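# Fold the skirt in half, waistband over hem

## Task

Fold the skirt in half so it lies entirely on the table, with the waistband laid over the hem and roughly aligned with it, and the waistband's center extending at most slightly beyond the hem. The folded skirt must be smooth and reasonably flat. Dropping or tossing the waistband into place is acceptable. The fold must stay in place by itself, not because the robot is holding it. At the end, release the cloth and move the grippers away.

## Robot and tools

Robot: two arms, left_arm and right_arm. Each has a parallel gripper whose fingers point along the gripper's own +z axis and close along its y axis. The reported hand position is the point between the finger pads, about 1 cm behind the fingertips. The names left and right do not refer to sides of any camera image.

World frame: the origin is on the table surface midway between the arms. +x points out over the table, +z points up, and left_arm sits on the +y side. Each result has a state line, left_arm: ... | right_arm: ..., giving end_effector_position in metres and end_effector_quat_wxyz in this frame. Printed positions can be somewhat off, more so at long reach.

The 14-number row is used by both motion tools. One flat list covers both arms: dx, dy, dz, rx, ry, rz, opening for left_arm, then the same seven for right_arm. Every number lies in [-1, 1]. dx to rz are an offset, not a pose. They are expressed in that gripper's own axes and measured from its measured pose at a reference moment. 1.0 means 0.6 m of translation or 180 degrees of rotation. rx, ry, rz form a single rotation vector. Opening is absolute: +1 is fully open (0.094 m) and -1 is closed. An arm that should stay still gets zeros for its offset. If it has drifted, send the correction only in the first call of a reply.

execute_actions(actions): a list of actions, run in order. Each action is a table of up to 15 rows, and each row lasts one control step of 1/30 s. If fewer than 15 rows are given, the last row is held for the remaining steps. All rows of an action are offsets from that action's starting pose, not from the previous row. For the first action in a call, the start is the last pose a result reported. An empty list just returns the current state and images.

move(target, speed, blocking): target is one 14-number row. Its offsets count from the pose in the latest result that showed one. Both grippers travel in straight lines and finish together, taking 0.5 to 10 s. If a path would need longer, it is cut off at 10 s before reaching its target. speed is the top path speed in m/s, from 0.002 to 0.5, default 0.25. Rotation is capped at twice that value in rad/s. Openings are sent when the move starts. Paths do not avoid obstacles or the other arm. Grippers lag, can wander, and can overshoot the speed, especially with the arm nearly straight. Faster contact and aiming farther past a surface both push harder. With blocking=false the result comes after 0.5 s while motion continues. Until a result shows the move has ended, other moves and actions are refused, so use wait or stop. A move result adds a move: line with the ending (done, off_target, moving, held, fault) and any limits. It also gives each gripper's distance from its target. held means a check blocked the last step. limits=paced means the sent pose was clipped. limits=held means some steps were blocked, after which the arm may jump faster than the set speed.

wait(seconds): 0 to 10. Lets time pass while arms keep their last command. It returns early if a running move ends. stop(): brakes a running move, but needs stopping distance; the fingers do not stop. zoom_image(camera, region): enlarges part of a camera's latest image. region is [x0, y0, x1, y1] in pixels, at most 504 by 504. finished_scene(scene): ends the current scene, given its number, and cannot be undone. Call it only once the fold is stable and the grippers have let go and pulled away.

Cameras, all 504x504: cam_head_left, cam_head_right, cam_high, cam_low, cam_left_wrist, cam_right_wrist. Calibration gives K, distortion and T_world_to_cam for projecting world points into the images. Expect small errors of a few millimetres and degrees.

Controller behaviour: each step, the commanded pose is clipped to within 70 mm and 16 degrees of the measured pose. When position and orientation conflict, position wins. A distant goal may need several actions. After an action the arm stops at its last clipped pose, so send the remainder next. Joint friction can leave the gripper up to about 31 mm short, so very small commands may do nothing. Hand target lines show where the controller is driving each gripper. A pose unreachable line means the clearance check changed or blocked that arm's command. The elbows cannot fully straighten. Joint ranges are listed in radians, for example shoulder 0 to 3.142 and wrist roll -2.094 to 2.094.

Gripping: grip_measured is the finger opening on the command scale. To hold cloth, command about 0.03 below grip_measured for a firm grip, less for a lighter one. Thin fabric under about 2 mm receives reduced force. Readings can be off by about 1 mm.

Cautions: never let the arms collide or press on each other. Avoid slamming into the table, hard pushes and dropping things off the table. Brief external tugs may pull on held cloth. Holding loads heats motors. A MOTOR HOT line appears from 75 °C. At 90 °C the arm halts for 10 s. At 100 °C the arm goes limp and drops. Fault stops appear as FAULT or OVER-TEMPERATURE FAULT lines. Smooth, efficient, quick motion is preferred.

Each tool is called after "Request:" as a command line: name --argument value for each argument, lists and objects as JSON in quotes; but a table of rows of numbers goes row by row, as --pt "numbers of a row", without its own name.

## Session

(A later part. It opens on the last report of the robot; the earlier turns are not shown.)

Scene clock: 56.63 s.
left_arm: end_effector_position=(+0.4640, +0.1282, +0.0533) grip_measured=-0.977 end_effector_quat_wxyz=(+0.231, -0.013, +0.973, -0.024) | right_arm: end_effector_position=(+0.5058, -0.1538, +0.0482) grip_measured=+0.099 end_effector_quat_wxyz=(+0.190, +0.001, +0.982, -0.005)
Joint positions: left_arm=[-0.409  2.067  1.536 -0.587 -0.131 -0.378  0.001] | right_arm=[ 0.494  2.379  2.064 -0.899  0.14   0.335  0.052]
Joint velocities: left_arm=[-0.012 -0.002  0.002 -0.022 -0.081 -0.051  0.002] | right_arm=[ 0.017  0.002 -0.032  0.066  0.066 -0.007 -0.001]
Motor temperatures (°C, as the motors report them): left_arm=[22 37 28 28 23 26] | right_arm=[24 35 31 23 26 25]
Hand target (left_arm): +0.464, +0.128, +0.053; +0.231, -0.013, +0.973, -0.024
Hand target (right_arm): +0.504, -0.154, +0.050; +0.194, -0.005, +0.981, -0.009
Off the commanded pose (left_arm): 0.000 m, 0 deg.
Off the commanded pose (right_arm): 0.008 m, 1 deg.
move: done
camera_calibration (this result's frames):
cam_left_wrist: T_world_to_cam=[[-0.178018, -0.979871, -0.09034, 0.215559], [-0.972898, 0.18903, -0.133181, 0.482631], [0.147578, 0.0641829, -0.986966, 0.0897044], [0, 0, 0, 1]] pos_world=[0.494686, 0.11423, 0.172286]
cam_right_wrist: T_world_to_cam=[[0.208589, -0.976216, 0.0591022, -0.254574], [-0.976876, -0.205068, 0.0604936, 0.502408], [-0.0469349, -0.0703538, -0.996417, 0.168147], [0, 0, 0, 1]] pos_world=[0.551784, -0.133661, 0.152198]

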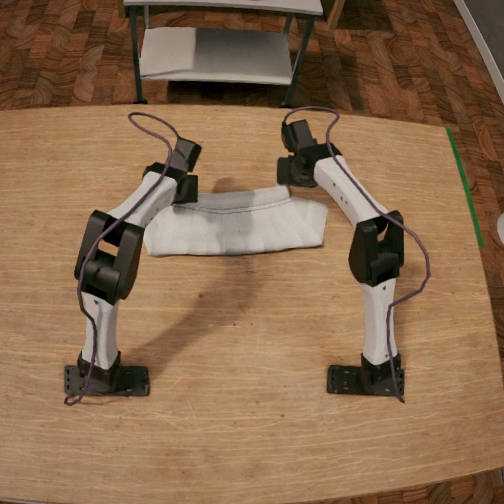

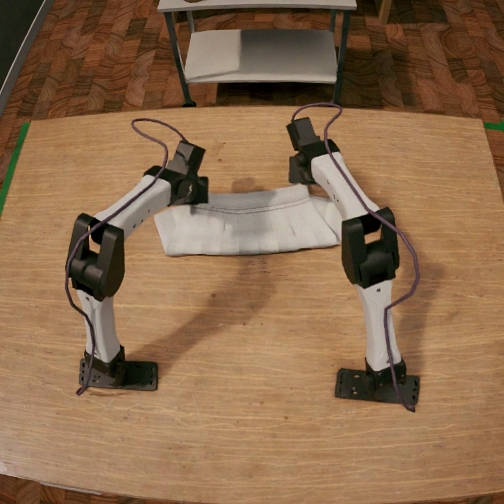

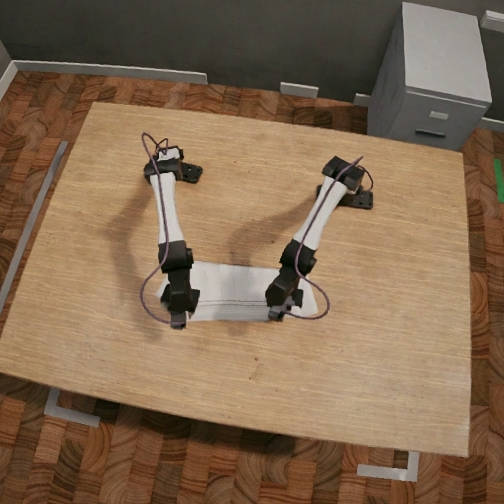

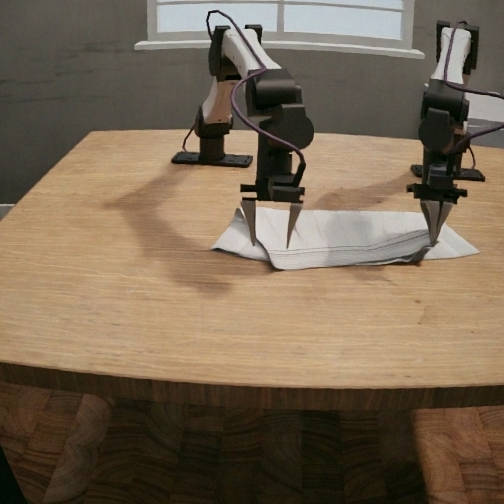

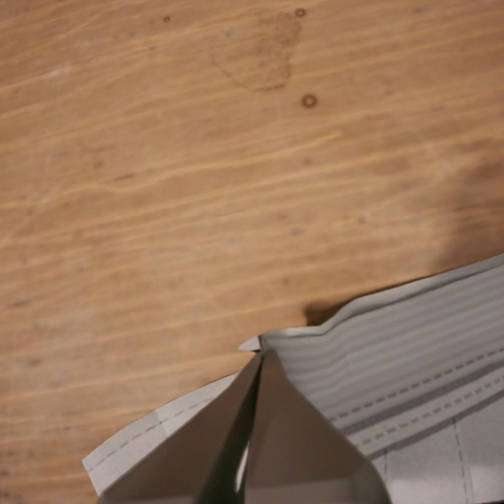

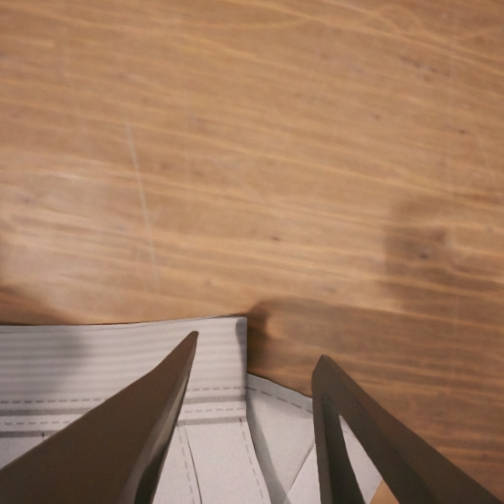

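Request:
move --target '[0,0,0,0,0,0,-1,0.075,0.042,0.078,0,0.02,-0.07,0.1]' --speed 0.08

Request:
execute_actions --actions '[[[0,0,0,0,0,0,-1,0.022,0,0.025,0,0.01,0,-0.25]],[[0,0,0,0,0,0,-1,0.022,0,0.025,0,0.01,0,-0.6]],[[0,0,0,0,0,0,-1,0.022,0,0.025,0,0.01,0,-1]]]'

Request:
move --target '[0,-0.02,-0.1,0,0,0,-1,0.01,-0.01,-0.17,0,0,0,-1]' --speed 0.1

Scene clock: 58.53 s.
left_arm: end_effector_position=(+0.4640, +0.1282, +0.0533) grip_measured=-0.977 end_effector_quat_wxyz=(+0.231, -0.013, +0.973, -0.024) | right_arm: end_effector_position=(+0.4934, -0.1310, +0.0105) grip_measured=+0.099 end_effector_quat_wxyz=(+0.180, -0.092, +0.979, -0.017)
Joint positions: left_arm=[-0.409  2.067  1.536 -0.587 -0.131 -0.378  0.001] | right_arm=[ 0.541  2.406  1.968 -0.797  0.141  0.194  0.052]
Joint velocities: left_arm=[-0.002  0.012 -0.002 -0.007 -0.007  0.066 -0.   ] | right_arm=[-0.007  0.002  0.007 -0.007  0.022 -0.095 -0.002]
Motor temperatures (°C, as the motors report them): left_arm=[22 37 29 28 23 26] | right_arm=[24 35 31 23 26 25]
Hand target (left_arm): +0.464, +0.128, +0.053; +0.231, -0.013, +0.973, -0.024
Hand target (right_arm): +0.483, -0.129, -0.012; +0.157, -0.106, +0.981, -0.026
Off the commanded pose (left_arm): 0.000 m, 0 deg.
Off the commanded pose (right_arm): 0.026 m, 3 deg.
move: off_target (right_arm)
camera_calibration (this result's frames):
cam_left_wrist: T_world_to_cam=[[-0.178018, -0.979871, -0.09034, 0.215559], [-0.972898, 0.18903, -0.133181, 0.482631], [0.147578, 0.0641829, -0.986966, 0.0897044], [0, 0, 0, 1]] pos_world=[0.494686, 0.11423, 0.172286]
cam_right_wrist: T_world_to_cam=[[0.380324, -0.918295, 0.109943, -0.305225], [-0.923603, -0.370936, 0.0967696, 0.448765], [-0.0480811, -0.138348, -0.989216, 0.123211], [0, 0, 0, 1]] pos_world=[0.536489, -0.0967771, 0.112013]

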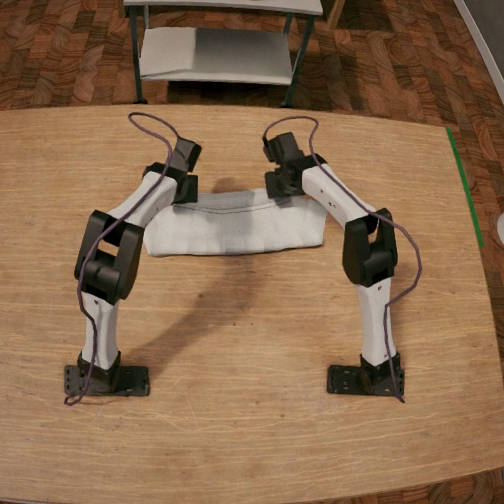

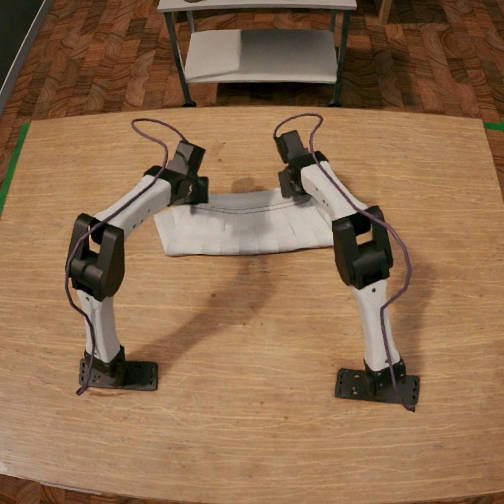

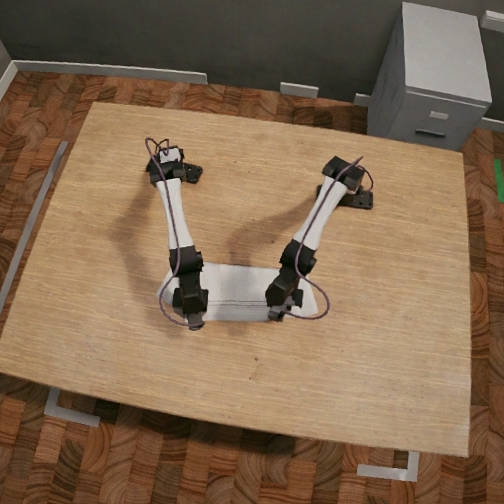

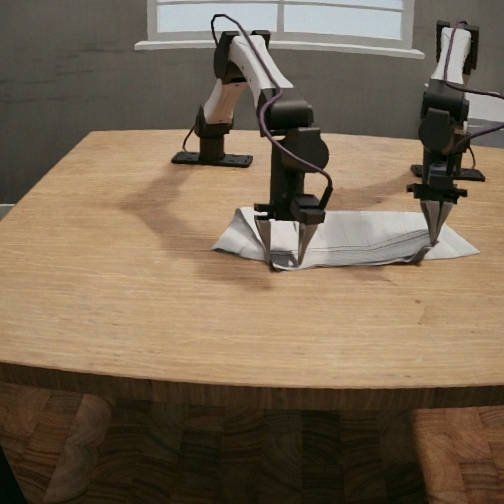

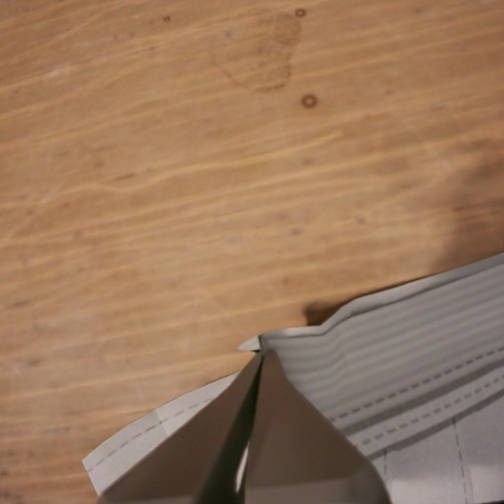

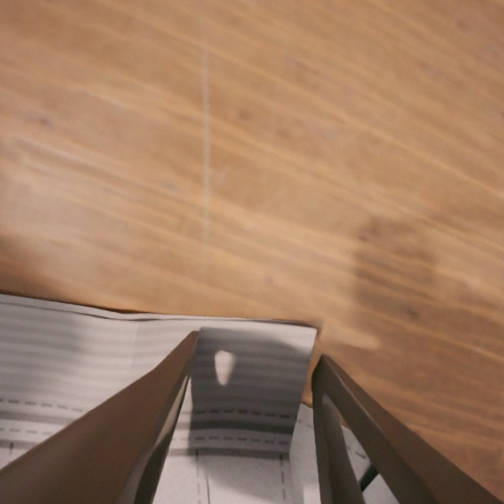

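Scene clock: 60.03 s.
left_arm: end_effector_position=(+0.4640, +0.1282, +0.0533) grip_measured=-0.977 end_effector_quat_wxyz=(+0.231, -0.013, +0.973, -0.024) | right_arm: end_effector_position=(+0.4990, -0.1286, +0.0089) grip_measured=-0.983 end_effector_quat_wxyz=(+0.194, -0.091, +0.977, -0.012)
Joint positions: left_arm=[-0.409  2.067  1.536 -0.587 -0.131 -0.378  0.001] | right_arm=[ 0.541  2.406  1.95  -0.748  0.141  0.194  0.001]
Joint velocities: left_arm=[-0.002  0.007  0.002 -0.007  0.022 -0.007  0.001] | right_arm=[-0.022 -0.007 -0.017  0.095  0.037 -0.081  0.   ]
Motor temperatures (°C, as the motors report them): left_arm=[22 37 29 29 23 26] | right_arm=[24 36 31 24 26 25]
Hand target (left_arm): +0.464, +0.128, +0.053; +0.231, -0.013, +0.973, -0.024
Hand target (right_arm): +0.490, -0.132, -0.010; +0.173, -0.091, +0.981, -0.015
Off the commanded pose (left_arm): 0.000 m, 0 deg.
Off the commanded pose (right_arm): 0.021 m, 2 deg.
camera_calibration (this result's frames):
cam_left_wrist: T_world_to_cam=[[-0.178018, -0.979871, -0.09034, 0.215559], [-0.972898, 0.18903, -0.133181, 0.482631], [0.147578, 0.0641829, -0.986966, 0.0897044], [0, 0, 0, 1]] pos_world=[0.494686, 0.11423, 0.172286]
cam_right_wrist: T_world_to_cam=[[0.377208, -0.919632, 0.109502, -0.303579], [-0.925914, -0.371928, 0.0659822, 0.456389], [-0.0199524, -0.126279, -0.991794, 0.109738], [0, 0, 0, 1]] pos_world=[0.539279, -0.0955803, 0.111966]

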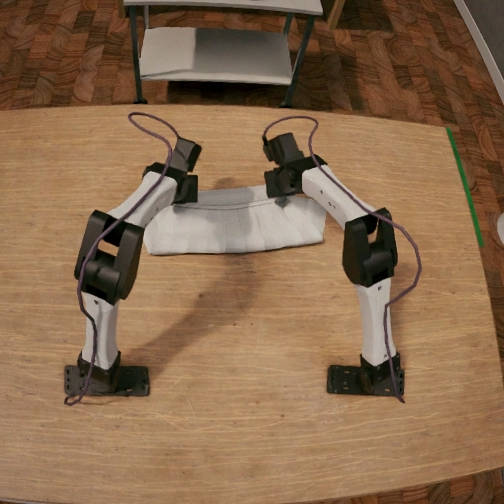

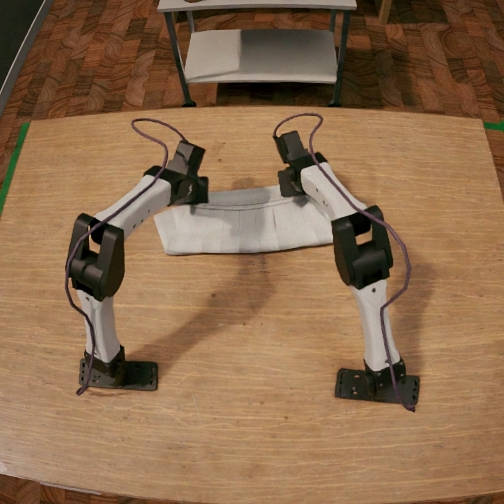

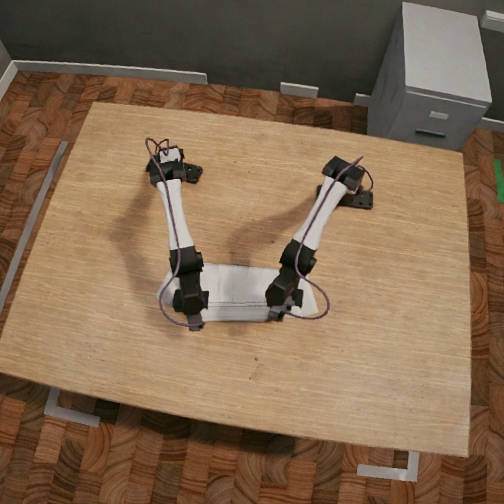

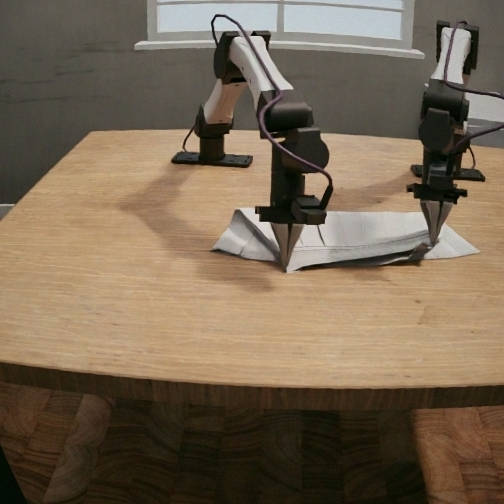

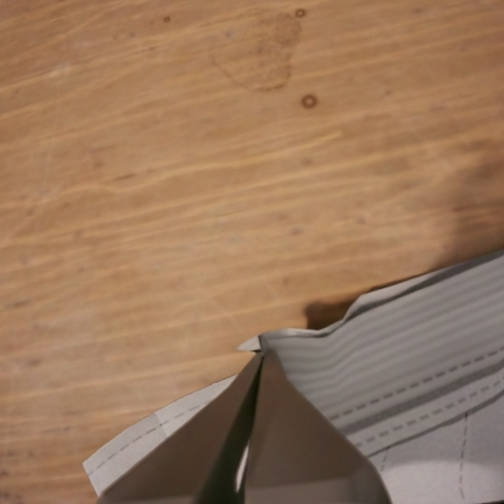

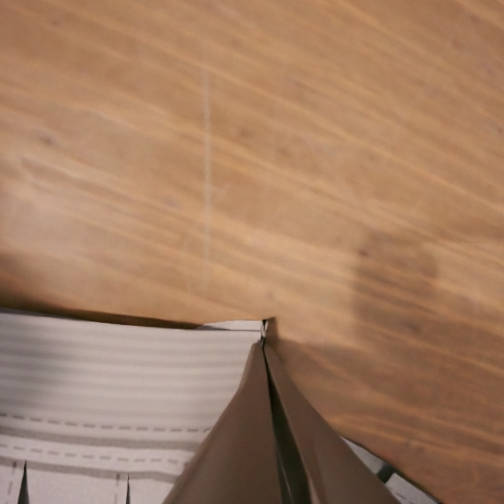

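Scene clock: 61.53 s.
left_arm: end_effector_position=(+0.4391, +0.1212, +0.1004) grip_measured=-0.977 end_effector_quat_wxyz=(+0.228, -0.014, +0.973, -0.028) | right_arm: end_effector_position=(+0.4613, -0.1365, +0.1027) grip_measured=-0.983 end_effector_quat_wxyz=(+0.203, -0.091, +0.975, -0.007)
Joint positions: left_arm=[-0.444  1.953  1.564 -0.736 -0.136 -0.416  0.001] | right_arm=[ 0.556  2.164  1.911 -0.932  0.141  0.206  0.001]
Joint velocities: left_arm=[-0.007  0.002 -0.007  0.037 -0.081  0.066 -0.   ] | right_arm=[ 0.002 -0.002 -0.012 -0.066 -0.037  0.022 -0.   ]
Motor temperatures (°C, as the motors report them): left_arm=[22 38 29 29 23 26] | right_arm=[24 36 31 24 26 25]
Hand target (left_arm): +0.438, +0.119, +0.107; +0.232, -0.013, +0.972, -0.025
Hand target (right_arm): +0.454, -0.137, +0.100; +0.194, -0.091, +0.977, -0.013
Off the commanded pose (left_arm): 0.008 m, 1 deg.
Off the commanded pose (right_arm): 0.006 m, 1 deg.
move: done
camera_calibration (this result's frames):
cam_left_wrist: T_world_to_cam=[[-0.177813, -0.98081, -0.0799674, 0.207446], [-0.973823, 0.187074, -0.12912, 0.466266], [0.141602, 0.0549149, -0.988399, 0.144207], [0, 0, 0, 1]] pos_world=[0.470528, 0.10832, 0.219327]
cam_right_wrist: T_world_to_cam=[[0.378135, -0.91985, 0.104351, -0.306814], [-0.925745, -0.375336, 0.0460329, 0.413825], [-0.00317651, -0.114009, -0.993475, 0.195108], [0, 0, 0, 1]] pos_world=[0.499733, -0.104655, 0.206801]

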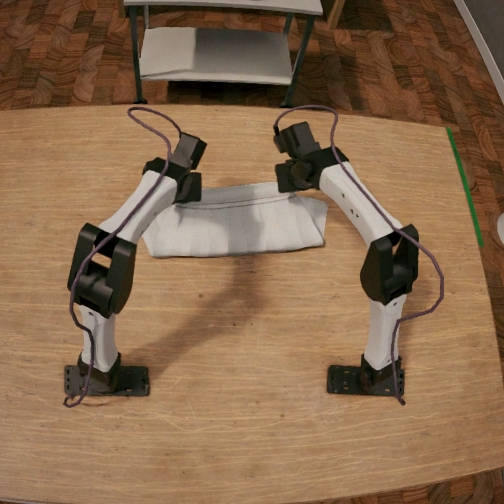

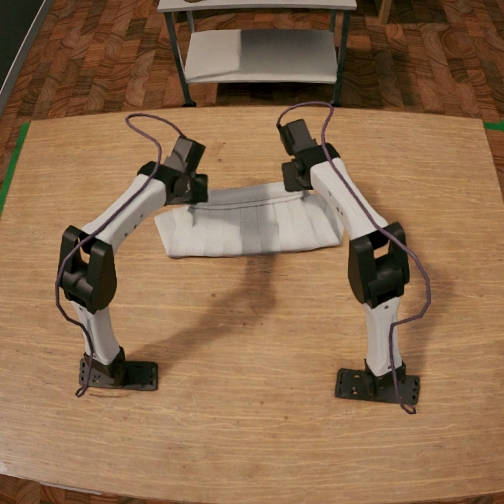

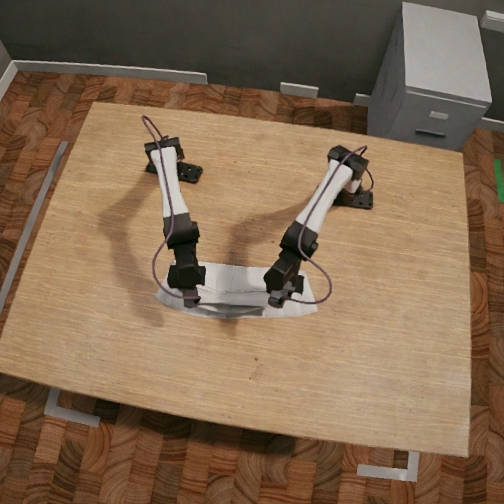

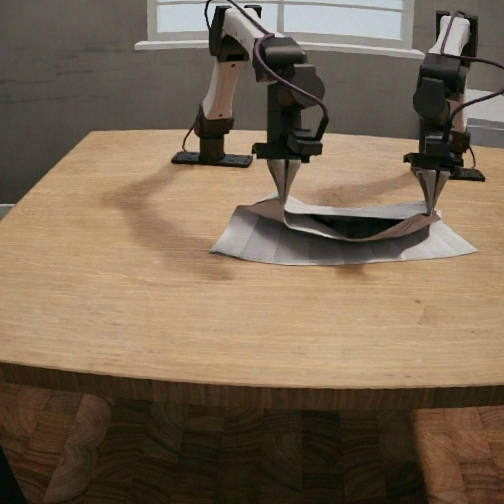

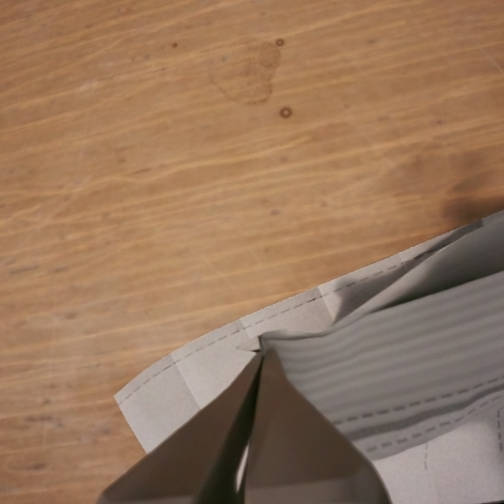

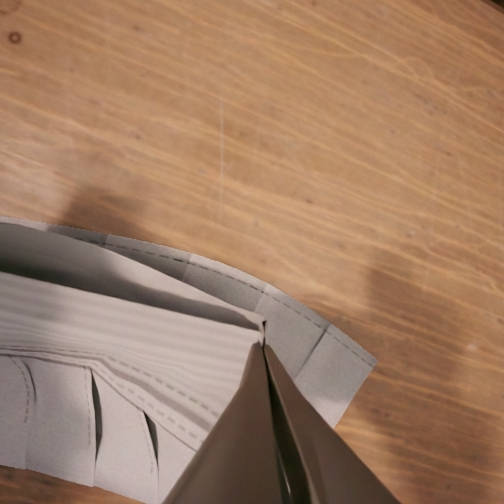

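Request:
move --target '[0.05,-0.025,0.095,0,0,0,-1,0.075,-0.03,0.1,0,0,0,-1]' --speed 0.1

Request:
execute_actions --actions '[[[0,0,0,0,0,0,0,0,0,0,0,0,0,0]]]'

Request:
move --target '[0,0.2,-0.3,0,0,0,0,0,-0.2,-0.3,0,0,0,0]'

Scene clock: 62.97 s.
left_arm: end_effector_position=(+0.4436, +0.1026, +0.0514) grip_measured=-0.977 end_effector_quat_wxyz=(+0.240, -0.017, +0.970, -0.039) | right_arm: end_effector_position=(+0.4484, -0.1547, +0.0290) grip_measured=-0.983 end_effector_quat_wxyz=(+0.201, -0.091, +0.975, -0.007)
Joint positions: left_arm=[-0.478  2.021  1.449 -0.527 -0.144 -0.451  0.001] | right_arm=[ 0.529  2.141  1.578 -0.624  0.13   0.182  0.001]
Joint velocities: left_arm=[-0.012  0.017 -0.007 -0.022  0.007 -0.037 -0.001] | right_arm=[-0.007 -0.002  0.002  0.007 -0.022 -0.022 -0.001]
Motor temperatures (°C, as the motors report them): left_arm=[22 38 29 29 23 26] | right_arm=[24 37 31 24 26 25]
Hand target (left_arm): +0.437, +0.103, +0.038; +0.228, -0.014, +0.973, -0.028
Hand target (right_arm): +0.448, -0.160, +0.030; +0.203, -0.091, +0.975, -0.006
Off the commanded pose (left_arm): 0.015 m, 2 deg.
Off the commanded pose (right_arm): 0.006 m, 0 deg.
move: off_target (left_arm)
camera_calibration (this result's frames):
cam_left_wrist: T_world_to_cam=[[-0.175325, -0.982465, -0.0634374, 0.184282], [-0.970506, 0.183302, -0.156587, 0.468055], [0.165469, 0.0341127, -0.985625, 0.0875804], [0, 0, 0, 1]] pos_world=[0.472067, 0.092268, 0.171303]
cam_right_wrist: T_world_to_cam=[[0.378701, -0.919685, 0.10375, -0.311182], [-0.925485, -0.375347, 0.0509082, 0.398199], [-0.00787745, -0.115298, -0.9933, 0.121664], [0, 0, 0, 1]] pos_world=[0.48733, -0.122699, 0.132862]

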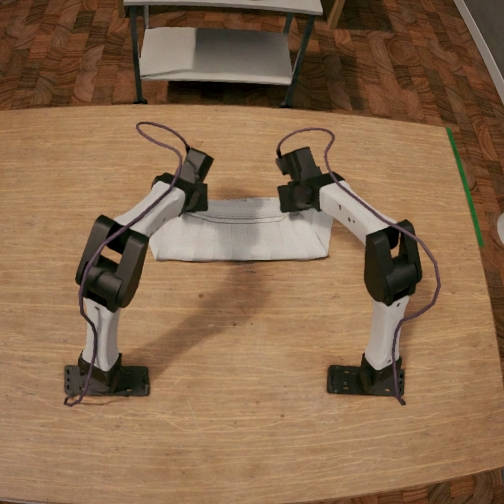

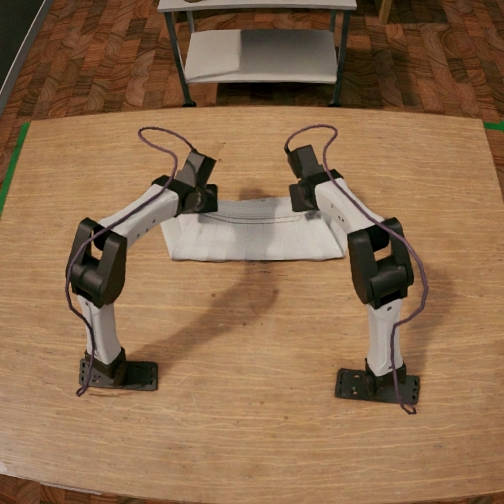

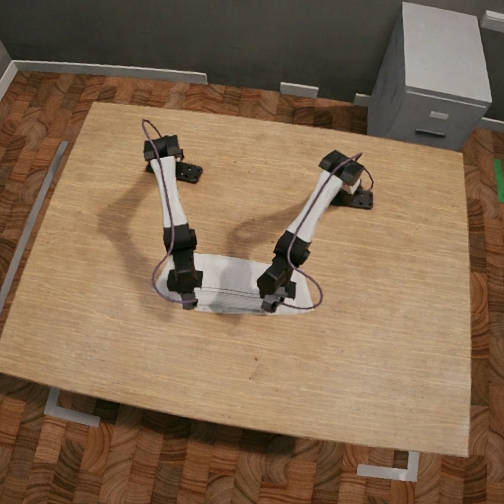

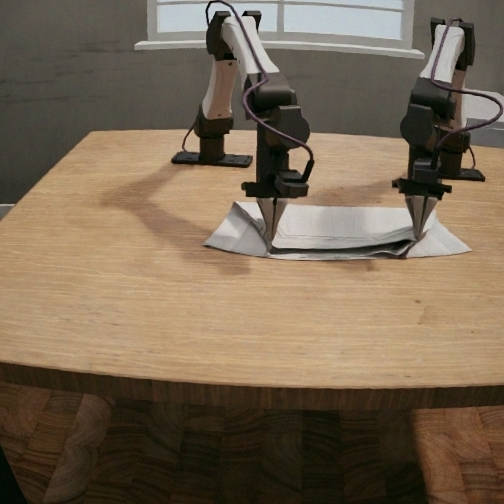

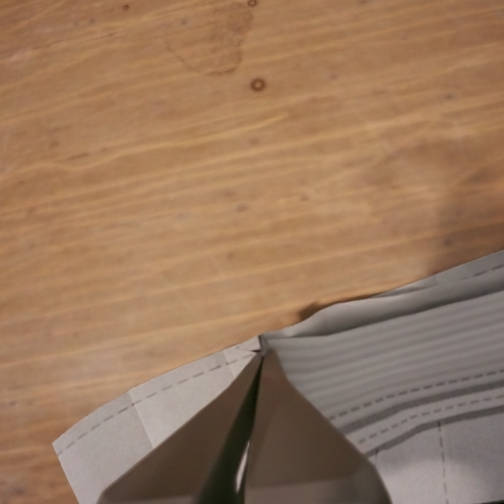

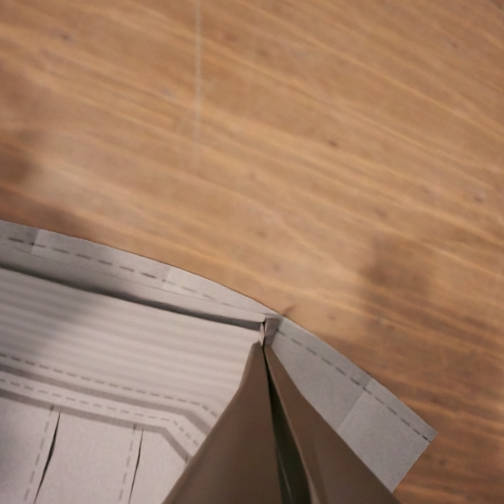

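Scene clock: 63.47 s.
left_arm: end_effector_position=(+0.4436, +0.1026, +0.0514) grip_measured=-0.002 end_effector_quat_wxyz=(+0.240, -0.017, +0.970, -0.039) | right_arm: end_effector_position=(+0.4484, -0.1547, +0.0290) grip_measured=-0.002 end_effector_quat_wxyz=(+0.201, -0.091, +0.975, -0.007)
Joint positions: left_arm=[-0.478  2.021  1.449 -0.527 -0.144 -0.451  0.047] | right_arm=[ 0.529  2.141  1.578 -0.624  0.13   0.182  0.047]
Joint velocities: left_arm=[ 0.002  0.002 -0.007 -0.11   0.11  -0.081 -0.   ] | right_arm=[ 0.022 -0.002 -0.002 -0.022  0.051 -0.095  0.001]
Motor temperatures (°C, as the motors report them): left_arm=[22 38 29 29 23 26] | right_arm=[24 37 31 24 26 25]
Hand target (left_arm): +0.444, +0.103, +0.051; +0.240, -0.017, +0.970, -0.039
Hand target (right_arm): +0.448, -0.155, +0.029; +0.201, -0.091, +0.975, -0.007
Off the commanded pose (left_arm): 0.000 m, 0 deg.
Off the commanded pose (right_arm): 0.000 m, 0 deg.
camera_calibration (this result's frames):
cam_left_wrist: T_world_to_cam=[[-0.175325, -0.982465, -0.0634374, 0.184282], [-0.970506, 0.183302, -0.156587, 0.468055], [0.165469, 0.0341127, -0.985625, 0.0875804], [0, 0, 0, 1]] pos_world=[0.472067, 0.092268, 0.171303]
cam_right_wrist: T_world_to_cam=[[0.378701, -0.919685, 0.10375, -0.311182], [-0.925485, -0.375347, 0.0509082, 0.398199], [-0.00787745, -0.115298, -0.9933, 0.121664], [0, 0, 0, 1]] pos_world=[0.48733, -0.122699, 0.132862]

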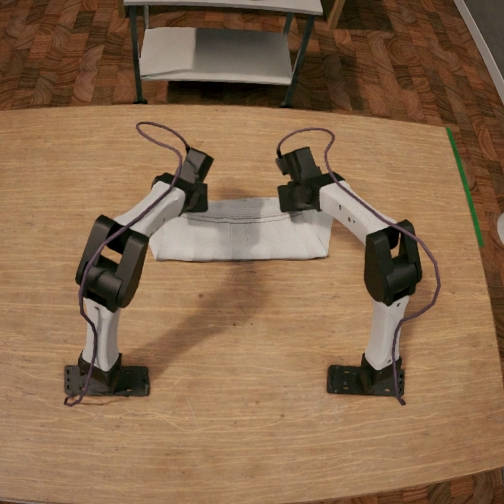

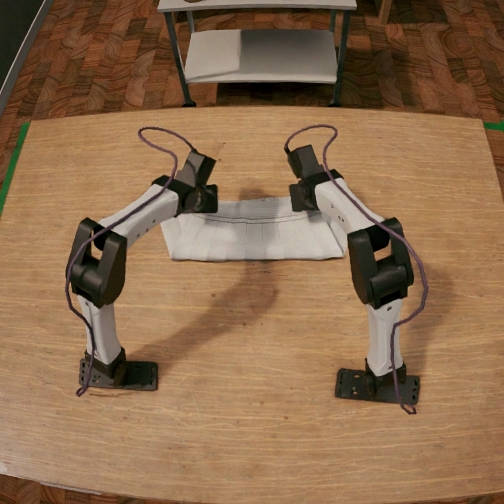

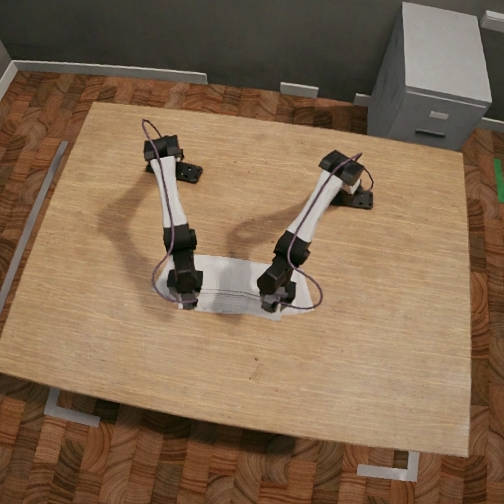

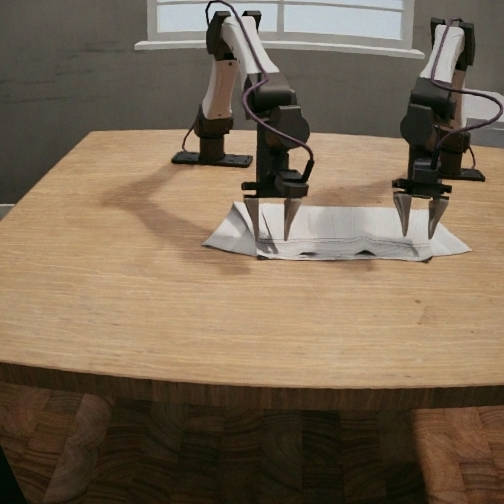

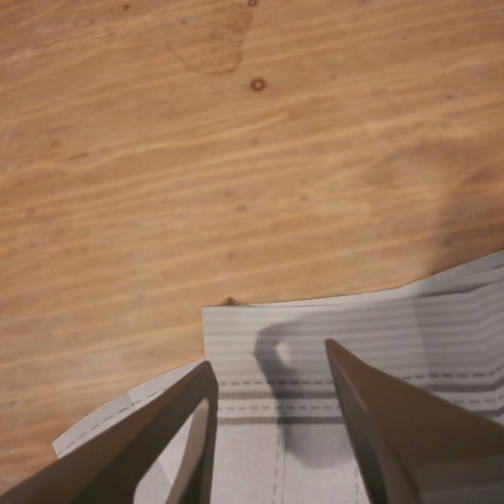

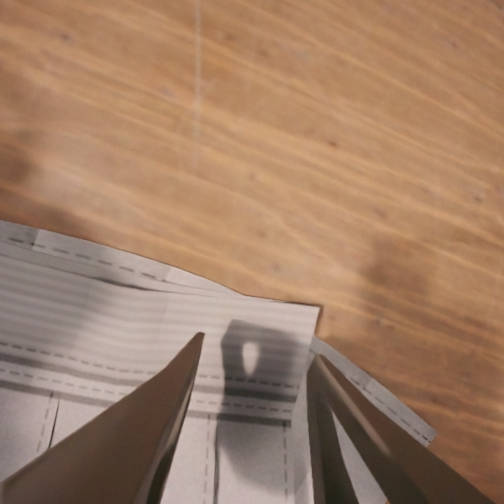

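Scene clock: 65.03 s.
left_arm: end_effector_position=(+0.3623, +0.2332, +0.1962) grip_measured=-0.002 end_effector_quat_wxyz=(+0.241, -0.017, +0.970, -0.034) | right_arm: end_effector_position=(+0.3956, -0.2749, +0.1984) grip_measured=-0.002 end_effector_quat_wxyz=(+0.206, -0.086, +0.975, -0.006)
Joint positions: left_arm=[-0.195  1.51   1.413 -0.982 -0.022 -0.197  0.047] | right_arm=[ 0.265  1.753  1.714 -1.117  0.028 -0.054  0.047]
Joint velocities: left_arm=[ 0.002 -0.007  0.002 -0.037  0.037 -0.037 -0.   ] | right_arm=[-0.022  0.002 -0.007 -0.037 -0.066 -0.095 -0.   ]
Motor temperatures (°C, as the motors report them): left_arm=[22 38 29 29 23 26] | right_arm=[24 37 32 24 26 25]
Hand target (left_arm): +0.361, +0.235, +0.200; +0.239, -0.016, +0.970, -0.037
Hand target (right_arm): +0.394, -0.275, +0.199; +0.201, -0.090, +0.975, -0.003
Off the commanded pose (left_arm): 0.006 m, 1 deg.
Off the commanded pose (right_arm): 0.004 m, 1 deg.
move: done
camera_calibration (this result's frames):
cam_left_wrist: T_world_to_cam=[[-0.173109, -0.982164, -0.0734031, 0.308698], [-0.970486, 0.182806, -0.157285, 0.38816], [0.167898, 0.0440093, -0.984822, 0.235948], [0, 0, 0, 1]] pos_world=[0.390527, 0.22185, 0.316078]
cam_right_wrist: T_world_to_cam=[[0.369094, -0.923629, 0.103342, -0.416538], [-0.92939, -0.367025, 0.0390675, 0.301764], [0.0018452, -0.110465, -0.993878, 0.273321], [0, 0, 0, 1]] pos_world=[0.433694, -0.243779, 0.302904]

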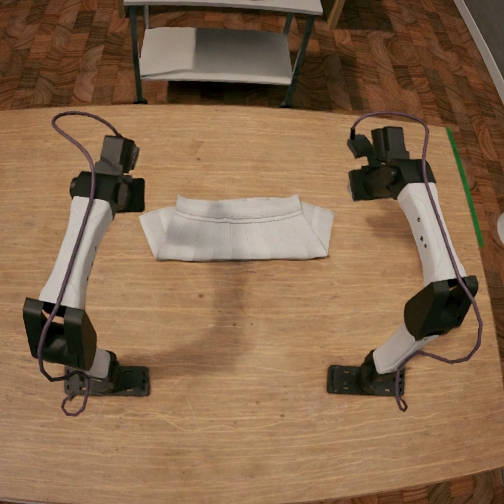

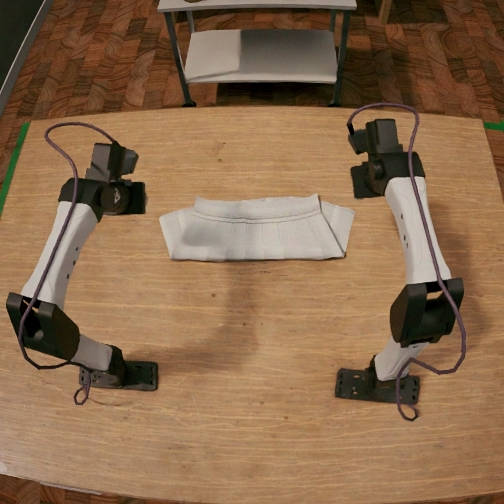

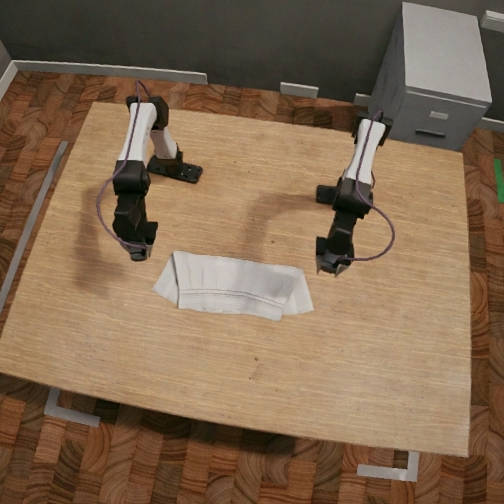

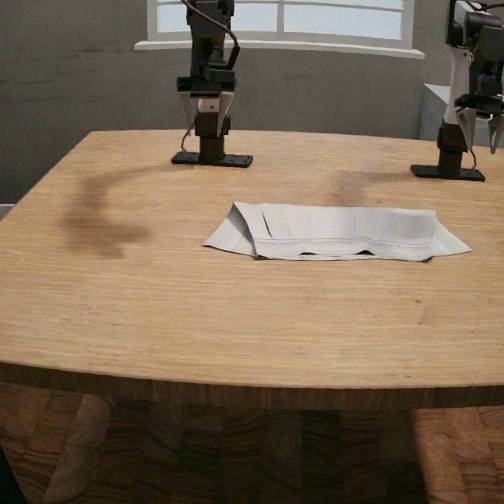

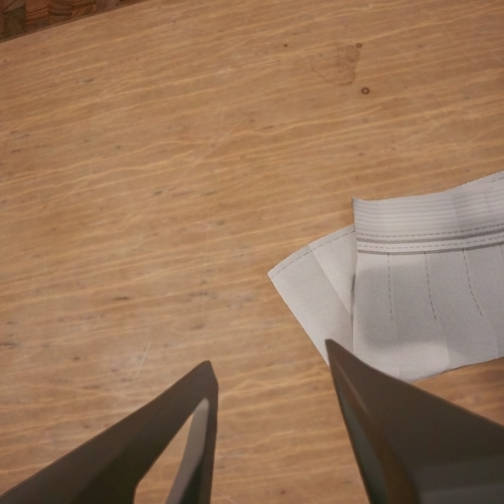

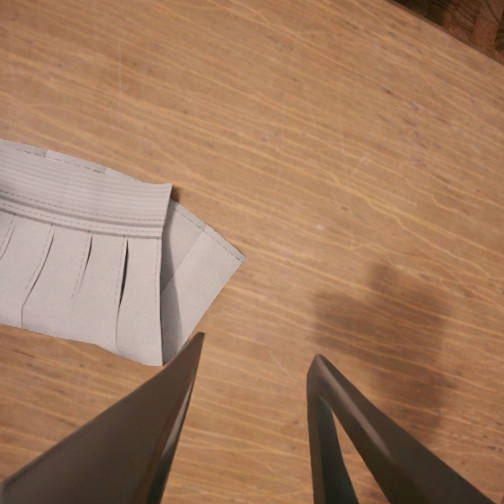

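Request:
finished_scene --scene 1

The scene is finished: the task was done.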